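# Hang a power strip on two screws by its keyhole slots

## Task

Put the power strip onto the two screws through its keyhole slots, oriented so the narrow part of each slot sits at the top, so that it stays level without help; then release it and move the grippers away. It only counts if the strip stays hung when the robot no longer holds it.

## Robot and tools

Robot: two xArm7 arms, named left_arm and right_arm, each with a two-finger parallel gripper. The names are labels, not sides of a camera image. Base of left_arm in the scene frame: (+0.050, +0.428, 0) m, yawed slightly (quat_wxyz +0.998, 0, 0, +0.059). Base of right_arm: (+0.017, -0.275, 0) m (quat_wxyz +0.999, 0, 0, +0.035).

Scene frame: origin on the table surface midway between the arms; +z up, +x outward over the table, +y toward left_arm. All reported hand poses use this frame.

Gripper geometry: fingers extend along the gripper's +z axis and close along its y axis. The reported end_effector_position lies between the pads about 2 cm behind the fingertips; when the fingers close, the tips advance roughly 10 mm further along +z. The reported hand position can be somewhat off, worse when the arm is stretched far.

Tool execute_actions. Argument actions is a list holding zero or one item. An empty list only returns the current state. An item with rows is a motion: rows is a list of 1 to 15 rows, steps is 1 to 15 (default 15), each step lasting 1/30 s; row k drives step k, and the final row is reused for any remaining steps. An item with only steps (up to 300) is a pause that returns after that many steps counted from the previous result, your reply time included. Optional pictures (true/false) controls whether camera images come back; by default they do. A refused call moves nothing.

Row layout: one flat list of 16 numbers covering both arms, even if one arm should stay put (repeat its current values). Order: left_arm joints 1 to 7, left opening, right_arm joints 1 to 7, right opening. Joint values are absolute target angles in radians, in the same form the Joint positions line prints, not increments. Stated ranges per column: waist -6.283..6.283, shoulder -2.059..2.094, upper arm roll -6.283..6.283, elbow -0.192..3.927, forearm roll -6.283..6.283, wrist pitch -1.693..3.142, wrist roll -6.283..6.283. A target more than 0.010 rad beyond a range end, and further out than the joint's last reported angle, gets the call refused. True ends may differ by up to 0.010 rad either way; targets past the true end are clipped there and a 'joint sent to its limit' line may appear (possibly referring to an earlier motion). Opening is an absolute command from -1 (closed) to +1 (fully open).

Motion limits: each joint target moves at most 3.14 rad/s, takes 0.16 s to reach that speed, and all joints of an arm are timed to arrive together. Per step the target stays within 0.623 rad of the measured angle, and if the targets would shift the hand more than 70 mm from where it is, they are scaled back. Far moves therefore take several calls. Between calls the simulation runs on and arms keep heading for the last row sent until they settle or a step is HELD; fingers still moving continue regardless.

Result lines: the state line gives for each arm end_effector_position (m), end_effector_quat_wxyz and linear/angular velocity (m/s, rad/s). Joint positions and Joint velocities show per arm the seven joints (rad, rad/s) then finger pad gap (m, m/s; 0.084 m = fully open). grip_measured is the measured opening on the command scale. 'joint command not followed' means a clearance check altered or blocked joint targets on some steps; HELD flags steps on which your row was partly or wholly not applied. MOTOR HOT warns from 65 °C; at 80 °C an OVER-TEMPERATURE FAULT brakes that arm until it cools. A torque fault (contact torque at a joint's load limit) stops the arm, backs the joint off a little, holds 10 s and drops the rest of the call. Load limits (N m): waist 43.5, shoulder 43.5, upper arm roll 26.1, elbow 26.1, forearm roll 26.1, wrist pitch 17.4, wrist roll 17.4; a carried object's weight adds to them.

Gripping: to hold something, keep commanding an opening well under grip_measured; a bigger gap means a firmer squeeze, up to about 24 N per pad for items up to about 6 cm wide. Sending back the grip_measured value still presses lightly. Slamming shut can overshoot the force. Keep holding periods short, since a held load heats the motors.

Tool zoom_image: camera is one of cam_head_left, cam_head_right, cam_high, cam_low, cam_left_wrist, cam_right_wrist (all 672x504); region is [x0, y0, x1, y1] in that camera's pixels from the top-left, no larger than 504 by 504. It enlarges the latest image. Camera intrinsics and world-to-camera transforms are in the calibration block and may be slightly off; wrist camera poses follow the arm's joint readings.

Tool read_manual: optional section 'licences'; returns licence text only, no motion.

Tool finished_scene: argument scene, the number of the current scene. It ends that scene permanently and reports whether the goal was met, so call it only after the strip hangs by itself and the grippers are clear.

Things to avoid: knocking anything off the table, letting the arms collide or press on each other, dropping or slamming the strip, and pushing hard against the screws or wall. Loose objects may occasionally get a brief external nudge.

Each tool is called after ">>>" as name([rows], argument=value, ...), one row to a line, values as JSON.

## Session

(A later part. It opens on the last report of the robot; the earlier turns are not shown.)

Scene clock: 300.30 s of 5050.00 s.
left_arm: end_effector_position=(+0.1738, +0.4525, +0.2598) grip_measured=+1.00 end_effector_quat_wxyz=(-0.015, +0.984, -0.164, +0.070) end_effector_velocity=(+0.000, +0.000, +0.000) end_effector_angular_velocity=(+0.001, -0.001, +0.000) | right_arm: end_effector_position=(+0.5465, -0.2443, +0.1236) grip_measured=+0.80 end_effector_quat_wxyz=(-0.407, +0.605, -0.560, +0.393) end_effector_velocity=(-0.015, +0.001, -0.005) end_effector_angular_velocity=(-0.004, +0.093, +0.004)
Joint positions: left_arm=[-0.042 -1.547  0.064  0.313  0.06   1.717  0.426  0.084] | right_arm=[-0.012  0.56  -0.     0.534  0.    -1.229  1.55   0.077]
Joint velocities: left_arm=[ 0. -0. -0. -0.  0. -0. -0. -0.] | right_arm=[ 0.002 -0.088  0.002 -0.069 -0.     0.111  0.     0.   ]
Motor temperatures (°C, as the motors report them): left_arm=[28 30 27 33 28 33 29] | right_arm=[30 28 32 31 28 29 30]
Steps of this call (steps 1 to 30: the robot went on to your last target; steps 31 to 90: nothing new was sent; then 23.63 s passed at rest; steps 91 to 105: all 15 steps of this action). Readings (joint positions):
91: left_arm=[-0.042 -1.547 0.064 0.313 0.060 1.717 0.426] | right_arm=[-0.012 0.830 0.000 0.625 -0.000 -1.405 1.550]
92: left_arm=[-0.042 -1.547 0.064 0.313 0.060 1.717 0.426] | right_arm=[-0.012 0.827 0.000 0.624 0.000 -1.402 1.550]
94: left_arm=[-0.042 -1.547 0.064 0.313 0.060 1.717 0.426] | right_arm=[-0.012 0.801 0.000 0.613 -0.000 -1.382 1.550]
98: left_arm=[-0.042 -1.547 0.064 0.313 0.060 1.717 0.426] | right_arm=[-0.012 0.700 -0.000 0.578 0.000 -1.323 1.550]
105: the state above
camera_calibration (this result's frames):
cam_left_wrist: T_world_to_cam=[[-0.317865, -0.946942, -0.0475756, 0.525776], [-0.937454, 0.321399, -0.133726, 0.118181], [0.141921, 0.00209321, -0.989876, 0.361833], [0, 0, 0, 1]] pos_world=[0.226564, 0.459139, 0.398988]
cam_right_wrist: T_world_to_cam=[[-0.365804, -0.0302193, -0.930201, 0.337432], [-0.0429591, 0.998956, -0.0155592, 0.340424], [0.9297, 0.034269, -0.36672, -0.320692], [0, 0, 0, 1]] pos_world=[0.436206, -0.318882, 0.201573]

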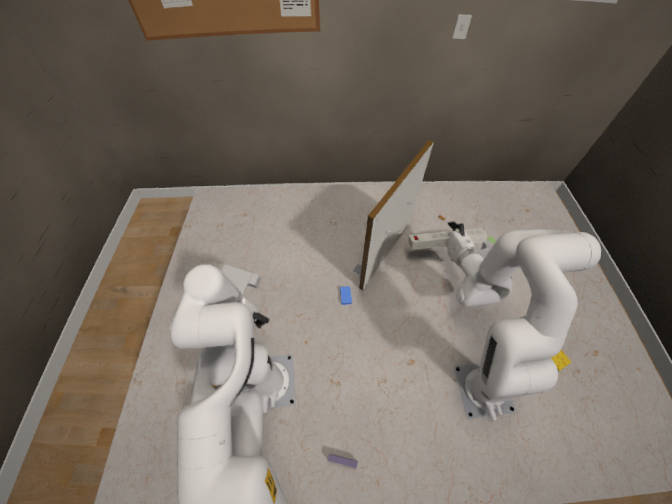

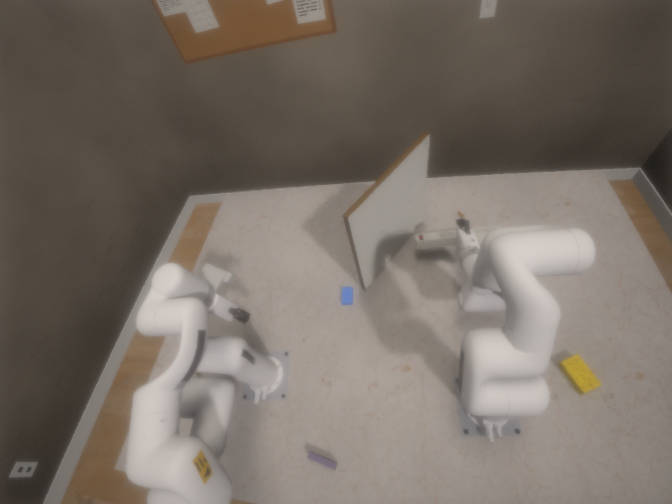

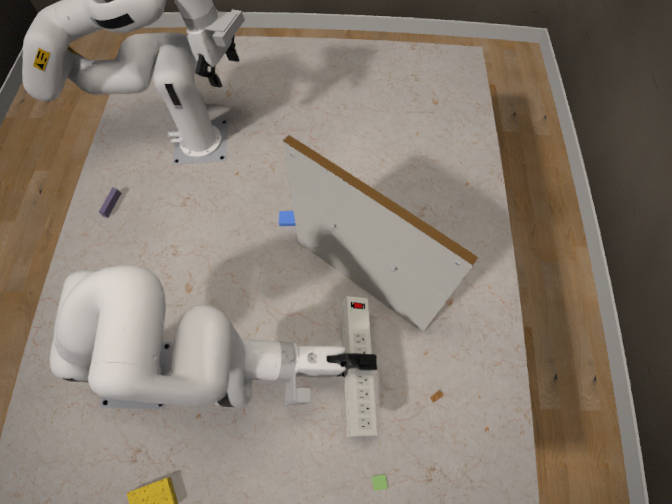

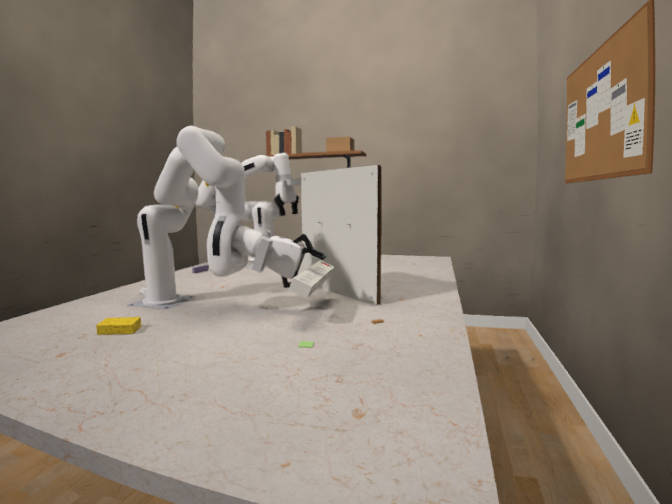

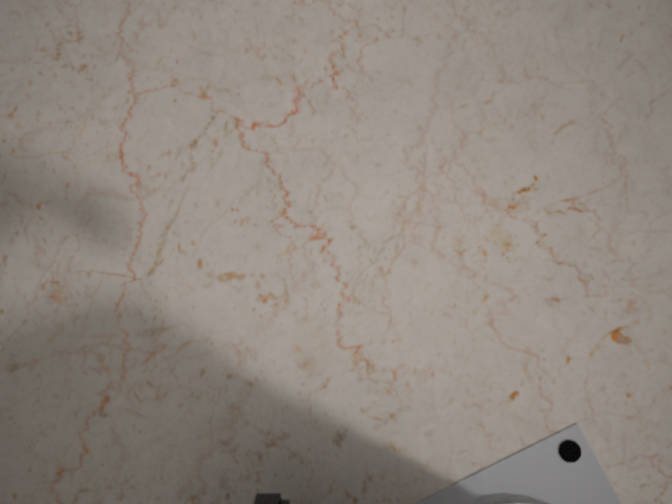

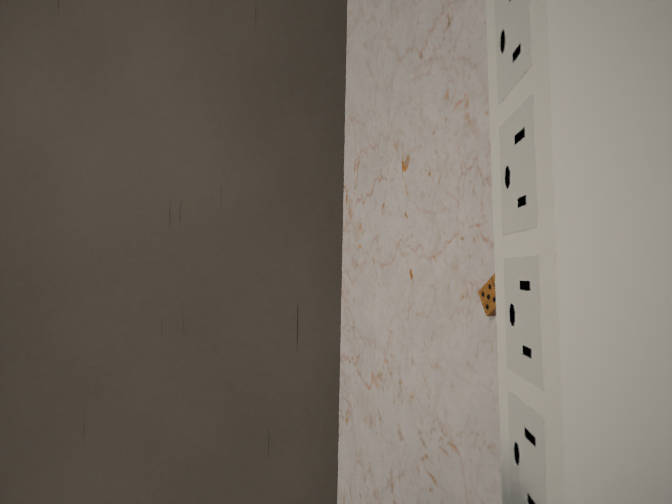

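>>> execute_actions([
  {"rows":[[-0.042,-1.547,0.064,0.313,0.06,1.717,0.426,1,-0.012,0.55,0,0.53,0,-1.22,1.55,0.5],[-0.042,-1.547,0.064,0.313,0.06,1.717,0.426,1,-0.012,0.55,0,0.53,0,-1.22,1.55,0.35],[-0.042,-1.547,0.064,0.313,0.06,1.717,0.426,1,-0.012,0.55,0,0.53,0,-1.22,1.55,0.2],[-0.042,-1.547,0.064,0.313,0.06,1.717,0.426,1,-0.012,0.55,0,0.53,0,-1.22,1.55,0.1],[-0.042,-1.547,0.064,0.313,0.06,1.717,0.426,1,-0.012,0.55,0,0.53,0,-1.22,1.55,0.0],[-0.042,-1.547,0.064,0.313,0.06,1.717,0.426,1,-0.012,0.55,0,0.53,0,-1.22,1.55,-0.1],[-0.042,-1.547,0.064,0.313,0.06,1.717,0.426,1,-0.012,0.55,0,0.53,0,-1.22,1.55,-0.2],[-0.042,-1.547,0.064,0.313,0.06,1.717,0.426,1,-0.012,0.55,0,0.53,0,-1.22,1.55,-0.3],[-0.042,-1.547,0.064,0.313,0.06,1.717,0.426,1,-0.012,0.55,0,0.53,0,-1.22,1.55,-0.5],[-0.042,-1.547,0.064,0.313,0.06,1.717,0.426,1,-0.012,0.55,0,0.53,0,-1.22,1.55,-1]],"steps":15},
])

>>> zoom_image(camera="cam_low", region=[250,220,390,330])

Scene clock: 325.27 s of 5050.00 s.
left_arm: end_effector_position=(+0.1738, +0.4525, +0.2598) grip_measured=+1.00 end_effector_quat_wxyz=(-0.015, +0.984, -0.164, +0.070) end_effector_velocity=(-0.000, +0.000, +0.000) end_effector_angular_velocity=(+0.000, +0.000, +0.001) | right_arm: end_effector_position=(+0.5461, -0.2443, +0.1250) grip_measured=-0.25 end_effector_quat_wxyz=(-0.406, +0.606, -0.560, +0.392) end_effector_velocity=(+0.000, +0.000, +0.001) end_effector_angular_velocity=(+0.001, -0.001, +0.000)
Joint positions: left_arm=[-0.042 -1.547  0.064  0.313  0.06   1.717  0.426  0.084] | right_arm=[-0.012  0.55  -0.     0.53  -0.    -1.22   1.55   0.033]
Joint velocities: left_arm=[ 0.     0.    -0.001  0.001 -0.     0.    -0.     0.   ] | right_arm=[-0.001 -0.     0.001  0.001 -0.    -0.     0.    -0.   ]
Motor temperatures (°C, as the motors report them): left_arm=[28 30 27 33 28 33 29] | right_arm=[30 28 32 31 28 30 30]
Steps of this call (steps 1 to 15: the robot went on to your last target; steps 16 to 110: nothing new was sent; then 20.80 s passed at rest; steps 111 to 125: all 15 steps of this action). Readings (joint positions):
111: left_arm=[-0.042 -1.547 0.064 0.313 0.060 1.717 0.426] | right_arm=[-0.012 0.550 -0.000 0.530 -0.000 -1.220 1.550]
112: left_arm=[-0.042 -1.547 0.064 0.313 0.060 1.717 0.426] | right_arm=[-0.012 0.550 -0.000 0.530 0.000 -1.220 1.550]
114: left_arm=[-0.042 -1.547 0.064 0.313 0.060 1.717 0.426] | right_arm=[-0.012 0.550 0.000 0.530 0.000 -1.220 1.550]
118: left_arm=[-0.042 -1.547 0.064 0.313 0.060 1.717 0.426] | right_arm=[-0.012 0.550 -0.000 0.530 0.000 -1.220 1.550]
125: the state above
camera_calibration (this result's frames):
cam_left_wrist: T_world_to_cam=[[-0.317865, -0.946942, -0.0475757, 0.525776], [-0.937454, 0.321399, -0.133726, 0.118181], [0.141921, 0.00209329, -0.989876, 0.361833], [0, 0, 0, 1]] pos_world=[0.226564, 0.459139, 0.398988]
cam_right_wrist: T_world_to_cam=[[-0.36916, -0.0304088, -0.928868, 0.340247], [-0.043115, 0.998949, -0.0155679, 0.340478], [0.928365, 0.0343011, -0.370083, -0.318669], [0, 0, 0, 1]] pos_world=[0.436126, -0.318843, 0.203411]

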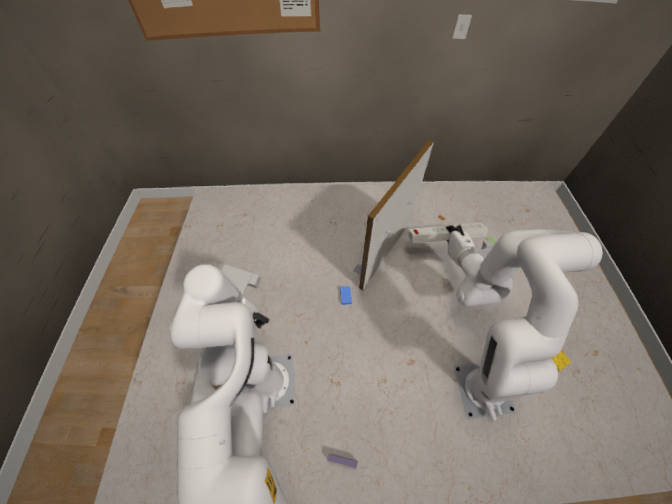

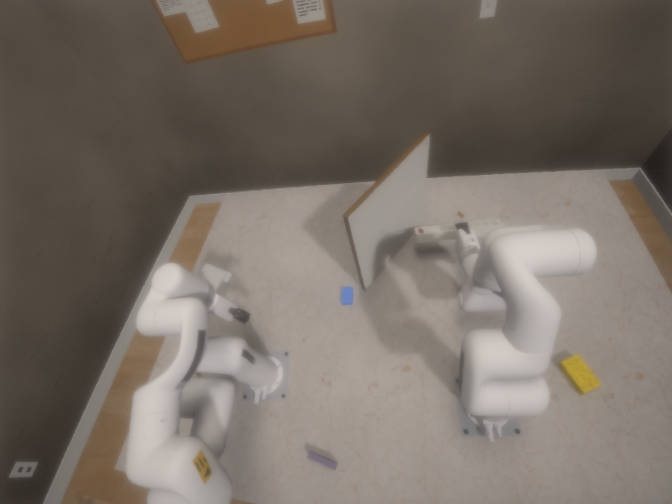

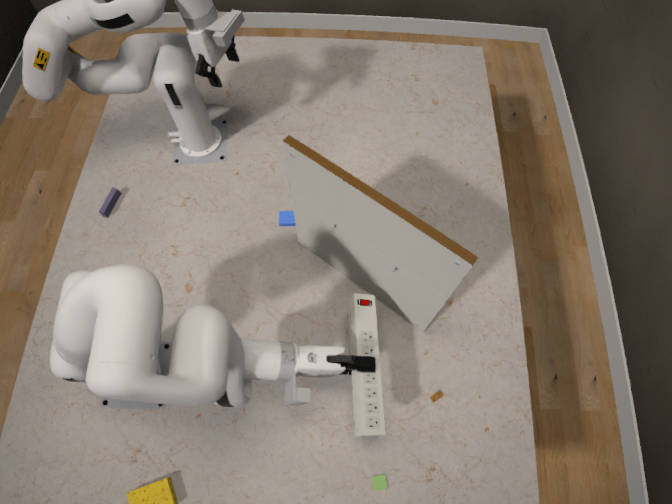

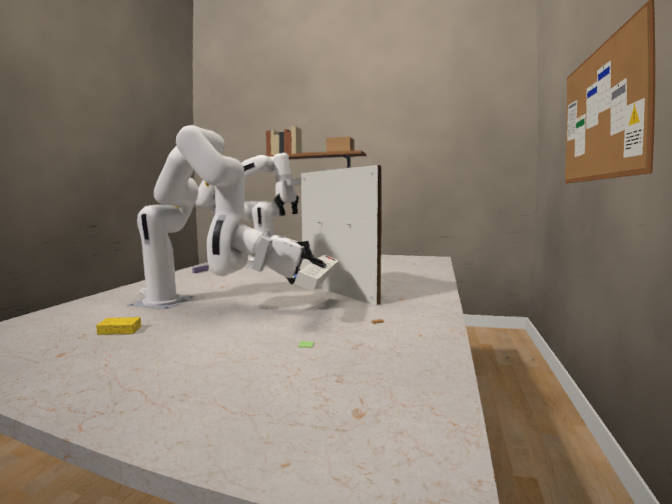

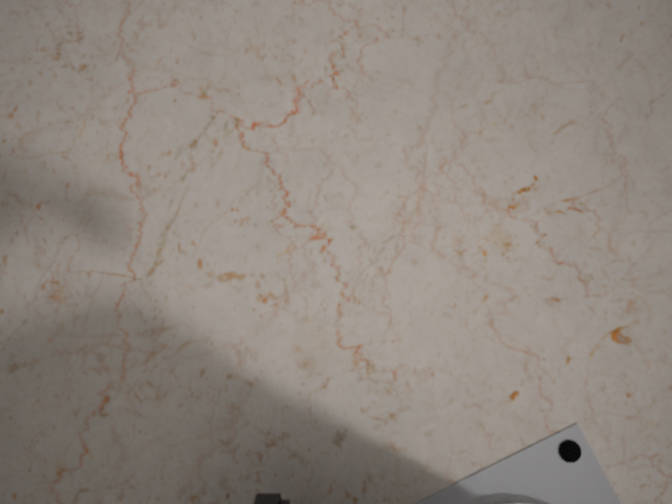

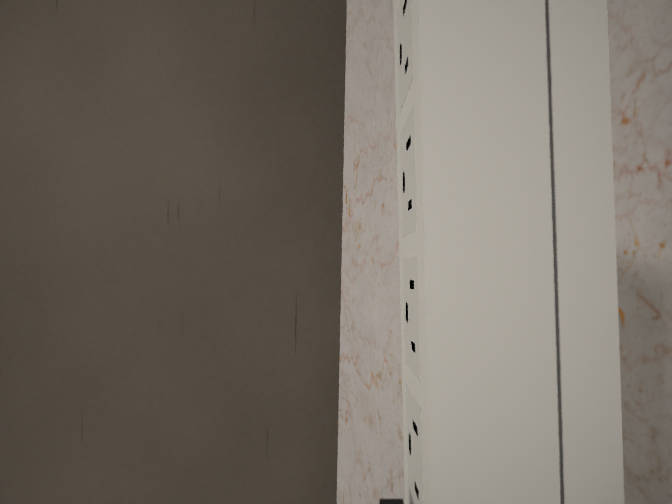

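Region (250, 220, 390, 330) of cam_low's 672x504 image, scaled by 3.600, with more detail than that image has; it fills the top 396 rows of this view, and the rest is white.

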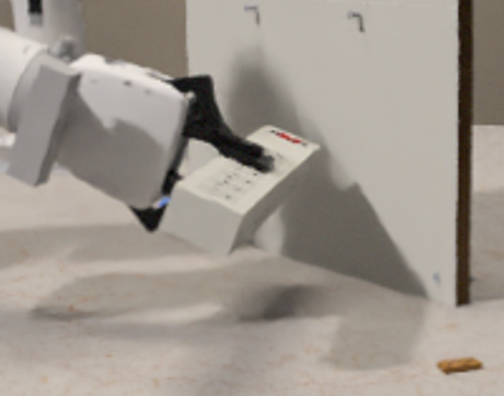

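>>> execute_actions([
  {"rows":[[-0.042,-1.547,0.064,0.313,0.06,1.717,0.426,1,-0.012,0.3,0,0.8,0,-0.2,1.5,-1]],"steps":15},
], pictures=false)

>>> execute_actions([
  {"rows":[[-0.042,-1.547,0.064,0.313,0.06,1.717,0.426,1,-0.012,0.25,0,1.2,0,0.95,1.5,-1]],"steps":15},
], pictures=false)

>>> execute_actions([
  {"rows":[[-0.042,-1.547,0.064,0.313,0.06,1.717,0.426,1,-0.012,0.41,0,1.275,0,0.865,1.5,-1]],"steps":15},
], pictures=false)

>>> execute_actions([
  {"rows":[[-0.042,-1.547,0.064,0.313,0.06,1.717,0.426,1,-0.012,0.47,0,1.26,0,0.79,1.5,-1],[-0.042,-1.547,0.064,0.313,0.06,1.717,0.426,1,-0.012,0.47,0,1.26,0,0.79,1.5,-1],[-0.042,-1.547,0.064,0.313,0.06,1.717,0.426,1,-0.012,0.47,0,1.26,0,0.79,1.5,-1],[-0.042,-1.547,0.064,0.313,0.06,1.717,0.426,1,-0.012,0.47,0,1.26,0,0.79,1.5,-1],[-0.042,-1.547,0.064,0.313,0.06,1.717,0.426,1,-0.012,0.525,0,1.244,0,0.719,1.5,-1]],"steps":15},
])

Scene clock: 340.57 s of 5050.00 s.
left_arm: end_effector_position=(+0.1738, +0.4525, +0.2598) grip_measured=+1.00 end_effector_quat_wxyz=(-0.015, +0.984, -0.164, +0.070) end_effector_velocity=(+0.000, -0.000, -0.000) end_effector_angular_velocity=(+0.000, -0.001, -0.001) | right_arm: end_effector_position=(+0.6142, -0.2408, +0.1395) grip_measured=-0.26 end_effector_quat_wxyz=(-0.279, +0.688, -0.608, +0.282) end_effector_velocity=(-0.088, +0.017, -0.174) end_effector_angular_velocity=(-0.102, +1.285, +0.071)
Joint positions: left_arm=[-0.042 -1.547  0.064  0.313  0.06   1.717  0.426  0.084] | right_arm=[-0.012  0.319 -0.     0.779  0.    -0.355  1.504  0.033]
Joint velocities: left_arm=[-0.001 -0.    -0.    -0.     0.    -0.001  0.     0.   ] | right_arm=[ 0.012 -0.219  0.023  0.224 -0.005  1.732 -0.048  0.   ]
Motor temperatures (°C, as the motors report them): left_arm=[28 30 27 33 28 33 29] | right_arm=[30 28 32 31 28 30 30]
Steps of this call (steps 1 to 15: the robot went on to your last target; steps 16 to 90: nothing new was sent; then 11.80 s passed at rest; steps 91 to 105: all 15 steps of this action). Readings (joint positions):
91: left_arm=[-0.042 -1.547 0.064 0.313 0.060 1.717 0.426] | right_arm=[-0.012 0.550 0.000 0.530 0.000 -1.220 1.550]
92: left_arm=[-0.042 -1.547 0.064 0.313 0.060 1.717 0.426] | right_arm=[-0.012 0.549 0.000 0.531 -0.000 -1.215 1.550]
94: left_arm=[-0.042 -1.547 0.064 0.313 0.060 1.717 0.426] | right_arm=[-0.012 0.534 0.000 0.546 -0.000 -1.172 1.546]
98: left_arm=[-0.042 -1.547 0.064 0.313 0.060 1.717 0.426] | right_arm=[-0.012 0.448 0.000 0.642 -0.000 -0.942 1.529]
105: the state above

Scene clock: 341.07 s of 5050.00 s.
left_arm: end_effector_position=(+0.1738, +0.4525, +0.2598) grip_measured=+1.00 end_effector_quat_wxyz=(-0.015, +0.984, -0.164, +0.070) end_effector_velocity=(-0.000, -0.000, -0.001) end_effector_angular_velocity=(-0.001, +0.003, -0.001) | right_arm: end_effector_position=(+0.5856, -0.2393, +0.1629) grip_measured=-0.26 end_effector_quat_wxyz=(-0.074, +0.748, -0.656, +0.074) end_effector_velocity=(-0.437, -0.019, -0.205) end_effector_angular_velocity=(-0.124, +2.009, +0.024)
Joint positions: left_arm=[-0.042 -1.547  0.064  0.313  0.06   1.717  0.426  0.084] | right_arm=[-0.011  0.251  0.003  1.175  0.     0.715  1.501  0.033]
Joint velocities: left_arm=[-0.001  0.    -0.001 -0.002 -0.001  0.001 -0.    -0.   ] | right_arm=[ 0.006  0.013  0.007  0.172 -0.001  2.171 -0.008  0.   ]
Motor temperatures (°C, as the motors report them): left_arm=[28 30 27 33 28 33 29] | right_arm=[30 28 32 31 28 30 30]
Steps of this call (steps 1 to 15: all 15 steps of this action). Readings (joint positions):
1: left_arm=[-0.042 -1.547 0.064 0.313 0.060 1.717 0.426] | right_arm=[-0.012 0.313 0.000 0.785 -0.000 -0.306 1.503]
2: left_arm=[-0.042 -1.547 0.064 0.313 0.060 1.717 0.426] | right_arm=[-0.012 0.309 0.001 0.792 -0.000 -0.267 1.502]
4: left_arm=[-0.042 -1.547 0.064 0.313 0.060 1.717 0.426] | right_arm=[-0.012 0.305 0.001 0.831 -0.000 -0.183 1.501]
8: left_arm=[-0.042 -1.547 0.064 0.313 0.060 1.717 0.426] | right_arm=[-0.013 0.281 -0.003 0.997 -0.001 0.091 1.499]
15: the state above

Scene clock: 341.57 s of 5050.00 s.
left_arm: end_effector_position=(+0.1738, +0.4525, +0.2598) grip_measured=+1.00 end_effector_quat_wxyz=(-0.015, +0.984, -0.164, +0.070) end_effector_velocity=(+0.000, -0.000, -0.000) end_effector_angular_velocity=(+0.000, -0.000, -0.001) | right_arm: end_effector_position=(+0.5685, -0.2430, +0.1024) grip_measured=-0.26 end_effector_quat_wxyz=(-0.002, +0.751, -0.660, +0.002) end_effector_velocity=(-0.000, -0.001, -0.007) end_effector_angular_velocity=(-0.000, +0.011, -0.001)
Joint positions: left_arm=[-0.042 -1.547  0.064  0.313  0.06   1.717  0.426  0.084] | right_arm=[-0.012  0.406 -0.     1.276  0.     0.865  1.5    0.033]
Joint velocities: left_arm=[-0.001  0.    -0.    -0.     0.    -0.001 -0.     0.   ] | right_arm=[-0.001  0.016 -0.     0.005  0.    -0.    -0.     0.   ]
Motor temperatures (°C, as the motors report them): left_arm=[28 30 27 33 28 33 29] | right_arm=[30 28 32 31 28 30 30]
Steps of this call (steps 1 to 15: all 15 steps of this action). Readings (joint positions):
1: left_arm=[-0.042 -1.547 0.064 0.313 0.060 1.717 0.426] | right_arm=[-0.011 0.252 0.003 1.180 0.000 0.782 1.501]
2: left_arm=[-0.042 -1.547 0.064 0.313 0.060 1.717 0.426] | right_arm=[-0.011 0.256 0.003 1.186 0.000 0.835 1.501]
4: left_arm=[-0.042 -1.547 0.064 0.313 0.060 1.717 0.426] | right_arm=[-0.011 0.291 0.001 1.215 0.000 0.888 1.501]
8: left_arm=[-0.042 -1.547 0.064 0.313 0.060 1.717 0.426] | right_arm=[-0.012 0.391 0.000 1.257 0.000 0.872 1.500]
15: the state above

Scene clock: 342.07 s of 5050.00 s.
left_arm: end_effector_position=(+0.1738, +0.4525, +0.2598) grip_measured=+1.00 end_effector_quat_wxyz=(-0.015, +0.984, -0.164, +0.070) end_effector_velocity=(-0.000, +0.000, -0.000) end_effector_angular_velocity=(+0.001, +0.001, +0.000) | right_arm: end_effector_position=(+0.5684, -0.2431, +0.0380) grip_measured=-0.26 end_effector_quat_wxyz=(-0.000, +0.751, -0.661, +0.000) end_effector_velocity=(+0.017, -0.001, +0.006) end_effector_angular_velocity=(+0.002, -0.055, -0.002)
Joint positions: left_arm=[-0.042 -1.547  0.064  0.313  0.06   1.717  0.426  0.084] | right_arm=[-0.012  0.522 -0.     1.245  0.     0.722  1.5    0.033]
Joint velocities: left_arm=[ 0.     0.    -0.001 -0.     0.     0.     0.    -0.   ] | right_arm=[-0.001  0.005 -0.002  0.015  0.    -0.045 -0.001 -0.   ]
Motor temperatures (°C, as the motors report them): left_arm=[28 30 27 33 28 33 29] | right_arm=[30 28 32 31 28 30 30]
Steps of this call (steps 1 to 15: all 15 steps of this action). Readings (joint positions):
1: left_arm=[-0.042 -1.547 0.064 0.313 0.060 1.717 0.426] | right_arm=[-0.012 0.407 -0.000 1.276 0.000 0.864 1.500]
2: left_arm=[-0.042 -1.547 0.064 0.313 0.060 1.717 0.426] | right_arm=[-0.012 0.410 -0.000 1.275 0.000 0.860 1.500]
4: left_arm=[-0.042 -1.547 0.064 0.313 0.060 1.717 0.426] | right_arm=[-0.012 0.432 -0.000 1.272 0.000 0.829 1.500]
8: left_arm=[-0.042 -1.547 0.064 0.313 0.060 1.717 0.426] | right_arm=[-0.012 0.489 0.000 1.254 0.000 0.765 1.500]
15: the state above
camera_calibration (this result's frames):
cam_left_wrist: T_world_to_cam=[[-0.317865, -0.946942, -0.0475754, 0.525776], [-0.937454, 0.321399, -0.133726, 0.118181], [0.141921, 0.00209298, -0.989876, 0.361833], [0, 0, 0, 1]] pos_world=[0.226564, 0.459139, 0.398988]
cam_right_wrist: T_world_to_cam=[[-0.993222, -0.116015, 0.00711919, 0.566023], [-0.116131, 0.993055, -0.0188265, 0.379085], [-0.00488559, -0.0195257, -0.999797, 0.169693], [0, 0, 0, 1]] pos_world=[0.607039, -0.307472, 0.172766]

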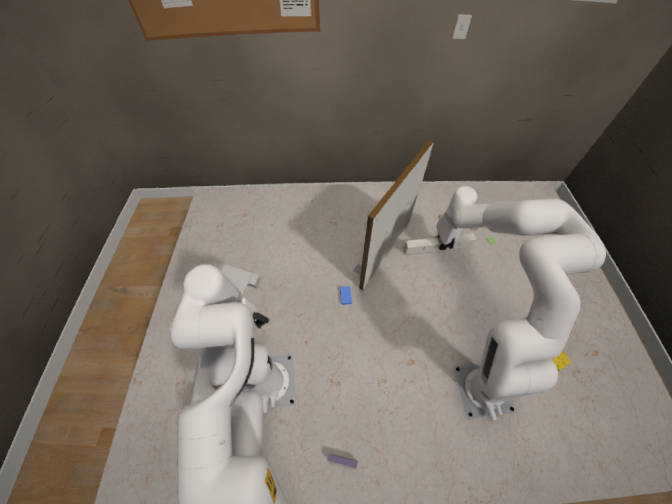

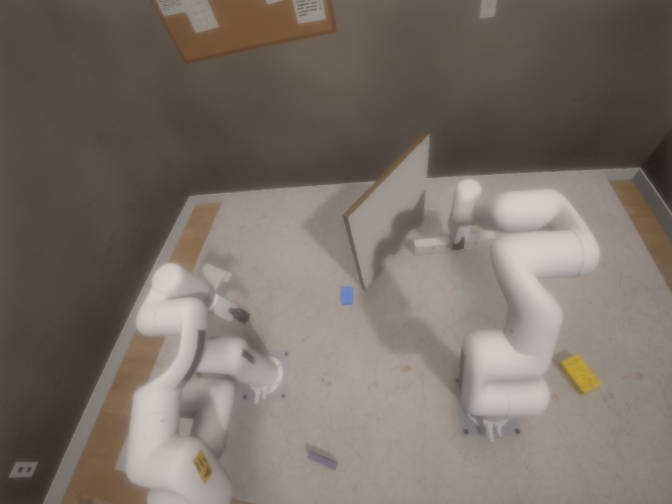

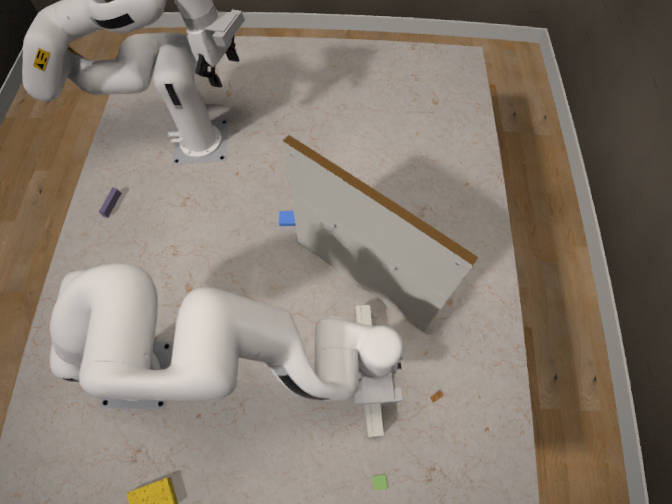

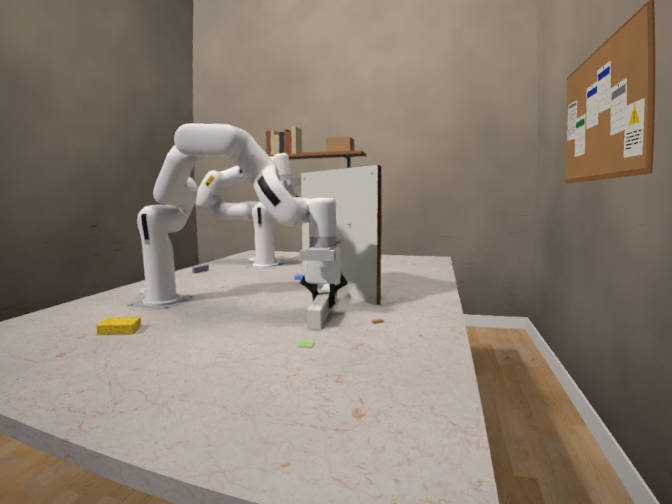

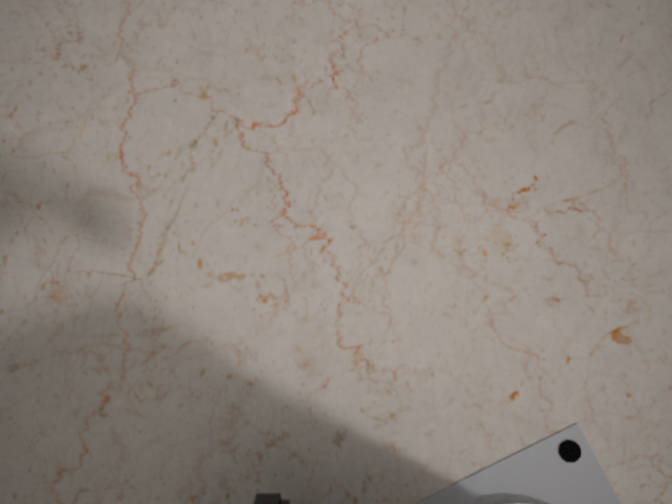

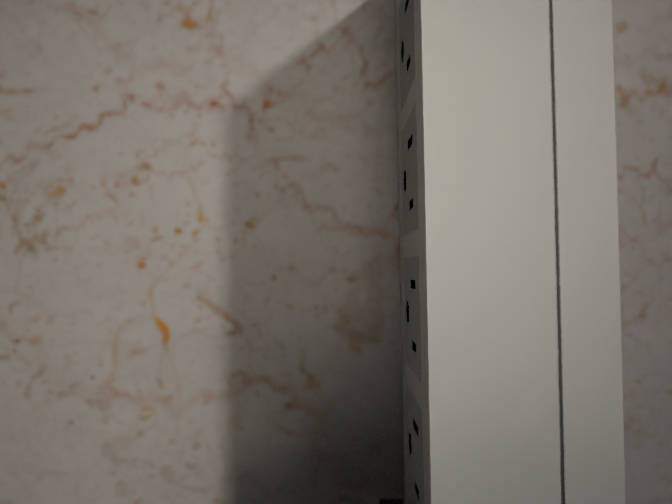

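>>> execute_actions([
  {"rows":[[-0.042,-1.547,0.064,0.313,0.06,1.717,0.426,1,-0.012,0.532,0,1.242,0,0.71,1.5,1]],"steps":15},
], pictures=false)

>>> execute_actions([
  {"rows":[[-0.042,-1.547,0.064,0.313,0.06,1.717,0.426,1,-0.012,0.48,0,1.257,0,0.777,1.5,1]],"steps":12},
], pictures=false)

>>> execute_actions([
  {"rows":[[-0.042,-1.547,0.064,0.313,0.06,1.717,0.426,1,-0.012,0.48,0,1.257,0,0.777,1.5,0],[-0.042,-1.547,0.064,0.313,0.06,1.717,0.426,1,-0.012,0.48,0,1.257,0,0.777,1.5,-0.2],[-0.042,-1.547,0.064,0.313,0.06,1.717,0.426,1,-0.012,0.48,0,1.257,0,0.777,1.5,-0.4],[-0.042,-1.547,0.064,0.313,0.06,1.717,0.426,1,-0.012,0.48,0,1.257,0,0.777,1.5,-0.7],[-0.042,-1.547,0.064,0.313,0.06,1.717,0.426,1,-0.012,0.48,0,1.257,0,0.777,1.5,-1]],"steps":15},
])

Scene clock: 369.70 s of 5050.00 s.
left_arm: end_effector_position=(+0.1738, +0.4525, +0.2598) grip_measured=+1.00 end_effector_quat_wxyz=(-0.015, +0.984, -0.164, +0.070) end_effector_velocity=(-0.000, -0.000, -0.000) end_effector_angular_velocity=(-0.002, +0.001, -0.000) | right_arm: end_effector_position=(+0.5676, -0.2430, +0.0323) grip_measured=+1.00 end_effector_quat_wxyz=(-0.000, +0.751, -0.660, +0.000) end_effector_velocity=(-0.001, -0.000, -0.002) end_effector_angular_velocity=(-0.002, +0.004, +0.002)
Joint positions: left_arm=[-0.042 -1.547  0.064  0.313  0.06   1.717  0.426  0.084] | right_arm=[-0.012  0.532  0.     1.242  0.     0.71   1.5    0.084]
Joint velocities: left_arm=[ 0.     0.     0.001 -0.001 -0.001  0.     0.    -0.   ] | right_arm=[-0.     0.002 -0.    -0.001 -0.002  0.001 -0.001 -0.   ]
Motor temperatures (°C, as the motors report them): left_arm=[28 30 27 33 28 33 29] | right_arm=[30 29 32 33 28 29 30]
Steps of this call (steps 1 to 15: the robot went on to your last target; steps 16 to 90: nothing new was sent; then 24.13 s passed at rest; steps 91 to 105: all 15 steps of this action). Readings (joint positions):
91: left_arm=[-0.042 -1.547 0.064 0.313 0.060 1.717 0.426] | right_arm=[-0.012 0.525 -0.000 1.244 0.000 0.719 1.500]
92: left_arm=[-0.042 -1.547 0.064 0.313 0.060 1.717 0.426] | right_arm=[-0.012 0.526 0.000 1.244 0.000 0.717 1.500]
94: left_arm=[-0.042 -1.547 0.064 0.313 0.060 1.717 0.426] | right_arm=[-0.012 0.529 0.000 1.244 0.000 0.713 1.500]
98: left_arm=[-0.042 -1.547 0.064 0.313 0.060 1.717 0.426] | right_arm=[-0.012 0.531 0.000 1.242 0.000 0.711 1.500]
105: the state above

Scene clock: 370.10 s of 5050.00 s.
left_arm: end_effector_position=(+0.1738, +0.4525, +0.2598) grip_measured=+1.00 end_effector_quat_wxyz=(-0.015, +0.984, -0.164, +0.070) end_effector_velocity=(+0.000, +0.000, +0.001) end_effector_angular_velocity=(+0.002, -0.001, -0.001) | right_arm: end_effector_position=(+0.5685, -0.2430, +0.0601) grip_measured=+1.00 end_effector_quat_wxyz=(+0.000, +0.751, -0.660, -0.000) end_effector_velocity=(-0.010, +0.001, -0.006) end_effector_angular_velocity=(-0.002, +0.033, +0.003)
Joint positions: left_arm=[-0.042 -1.547  0.064  0.313  0.06   1.717  0.426  0.084] | right_arm=[-0.012  0.482  0.     1.256 -0.     0.775  1.5    0.084]
Joint velocities: left_arm=[-0.001 -0.    -0.001  0.001  0.001  0.    -0.    -0.   ] | right_arm=[ 0.001  0.002  0.001 -0.009 -0.001  0.023  0.     0.   ]
Motor temperatures (°C, as the motors report them): left_arm=[28 30 27 33 28 33 29] | right_arm=[30 29 32 33 28 29 30]
Steps of this call (steps 1 to 12: all 12 steps of this action). Readings (joint positions):
1: left_arm=[-0.042 -1.547 0.064 0.313 0.060 1.717 0.426] | right_arm=[-0.012 0.532 0.000 1.242 0.000 0.710 1.500]
2: left_arm=[-0.042 -1.547 0.064 0.313 0.060 1.717 0.426] | right_arm=[-0.012 0.530 0.000 1.242 0.000 0.715 1.500]
4: left_arm=[-0.042 -1.547 0.064 0.313 0.060 1.717 0.426] | right_arm=[-0.012 0.511 0.000 1.246 -0.000 0.743 1.500]
8: left_arm=[-0.042 -1.547 0.064 0.313 0.060 1.717 0.426] | right_arm=[-0.012 0.482 -0.000 1.259 0.000 0.769 1.500]
12: the state above

Scene clock: 370.60 s of 5050.00 s.
left_arm: end_effector_position=(+0.1738, +0.4525, +0.2598) grip_measured=+1.00 end_effector_quat_wxyz=(-0.015, +0.984, -0.164, +0.070) end_effector_velocity=(+0.000, +0.000, +0.001) end_effector_angular_velocity=(+0.001, -0.002, +0.001) | right_arm: end_effector_position=(+0.5688, -0.2430, +0.0611) grip_measured=-0.26 end_effector_quat_wxyz=(+0.000, +0.751, -0.660, -0.000) end_effector_velocity=(+0.000, +0.001, -0.000) end_effector_angular_velocity=(+0.001, -0.000, -0.000)
Joint positions: left_arm=[-0.042 -1.547  0.064  0.313  0.06   1.717  0.426  0.084] | right_arm=[-0.012  0.48  -0.     1.257  0.     0.777  1.5    0.033]
Joint velocities: left_arm=[ 0.001 -0.    -0.001  0.002  0.     0.    -0.    -0.   ] | right_arm=[ 0.     0.     0.    -0.     0.001 -0.001 -0.    -0.   ]
Motor temperatures (°C, as the motors report them): left_arm=[28 30 27 33 28 33 29] | right_arm=[30 29 32 33 28 29 30]
Steps of this call (steps 1 to 15: all 15 steps of this action). Readings (joint positions):
1: left_arm=[-0.042 -1.547 0.064 0.313 0.060 1.717 0.426] | right_arm=[-0.012 0.482 0.000 1.256 -0.000 0.776 1.500]
2: left_arm=[-0.042 -1.547 0.064 0.313 0.060 1.717 0.426] | right_arm=[-0.012 0.481 0.000 1.256 -0.000 0.776 1.500]
4: left_arm=[-0.042 -1.547 0.064 0.313 0.060 1.717 0.426] | right_arm=[-0.012 0.481 0.000 1.256 -0.000 0.777 1.500]
8: left_arm=[-0.042 -1.547 0.064 0.313 0.060 1.717 0.426] | right_arm=[-0.012 0.480 -0.000 1.257 -0.000 0.777 1.500]
15: the state above
camera_calibration (this result's frames):
cam_left_wrist: T_world_to_cam=[[-0.317865, -0.946942, -0.0475756, 0.525776], [-0.937454, 0.321399, -0.133726, 0.118181], [0.141921, 0.00209325, -0.989876, 0.361833], [0, 0, 0, 1]] pos_world=[0.226564, 0.459139, 0.398988]
cam_right_wrist: T_world_to_cam=[[-0.993194, -0.116141, 0.00876254, 0.566116], [-0.116288, 0.993039, -0.0187042, 0.379556], [-0.00652922, -0.0195959, -0.999787, 0.193742], [0, 0, 0, 1]] pos_world=[0.607666, -0.307368, 0.19584]

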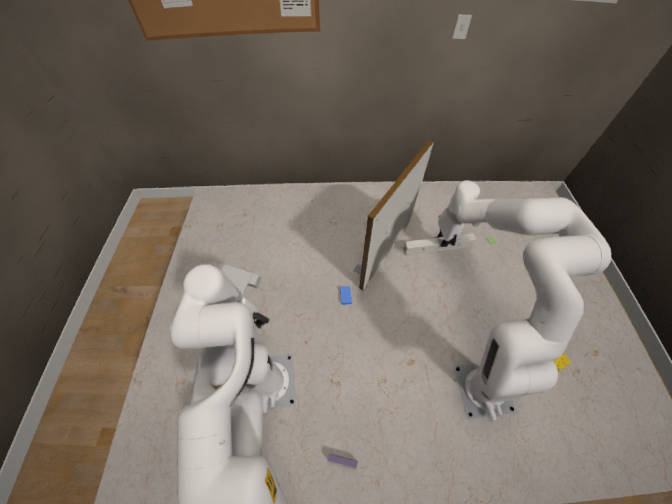

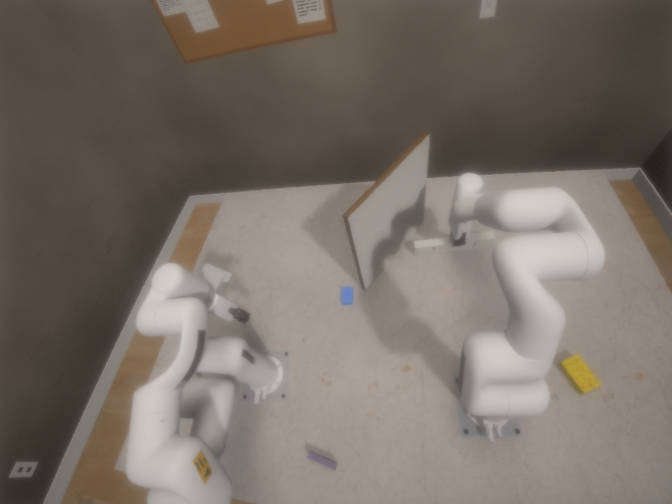

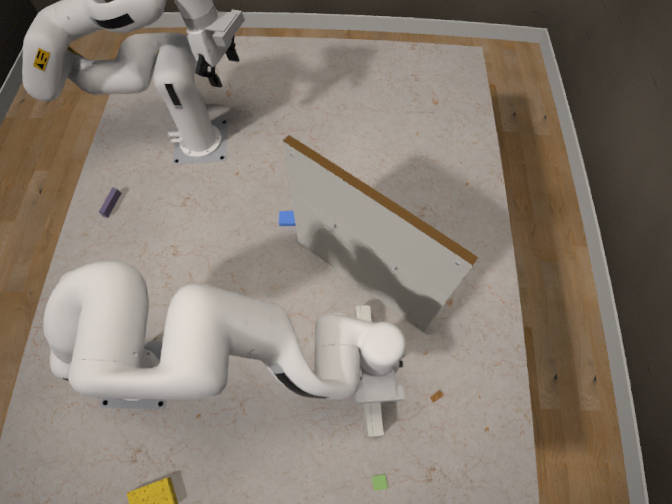

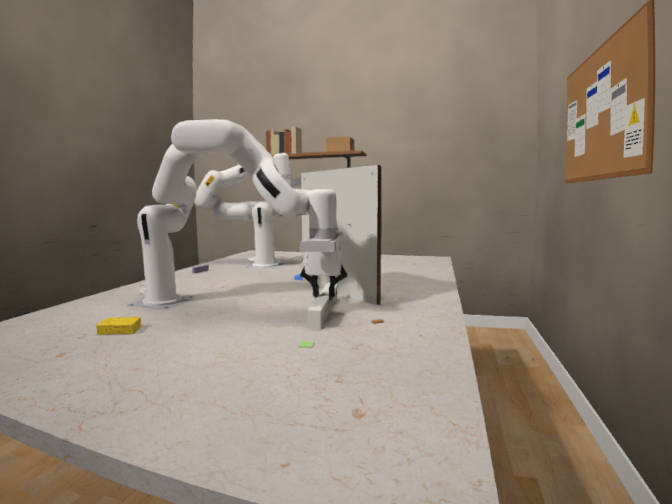

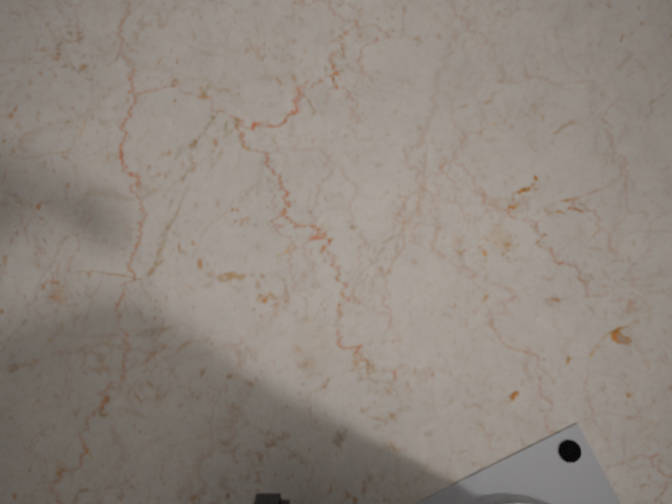

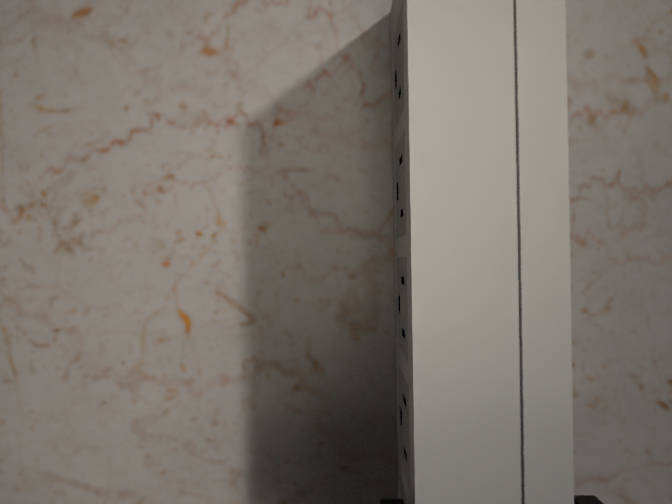

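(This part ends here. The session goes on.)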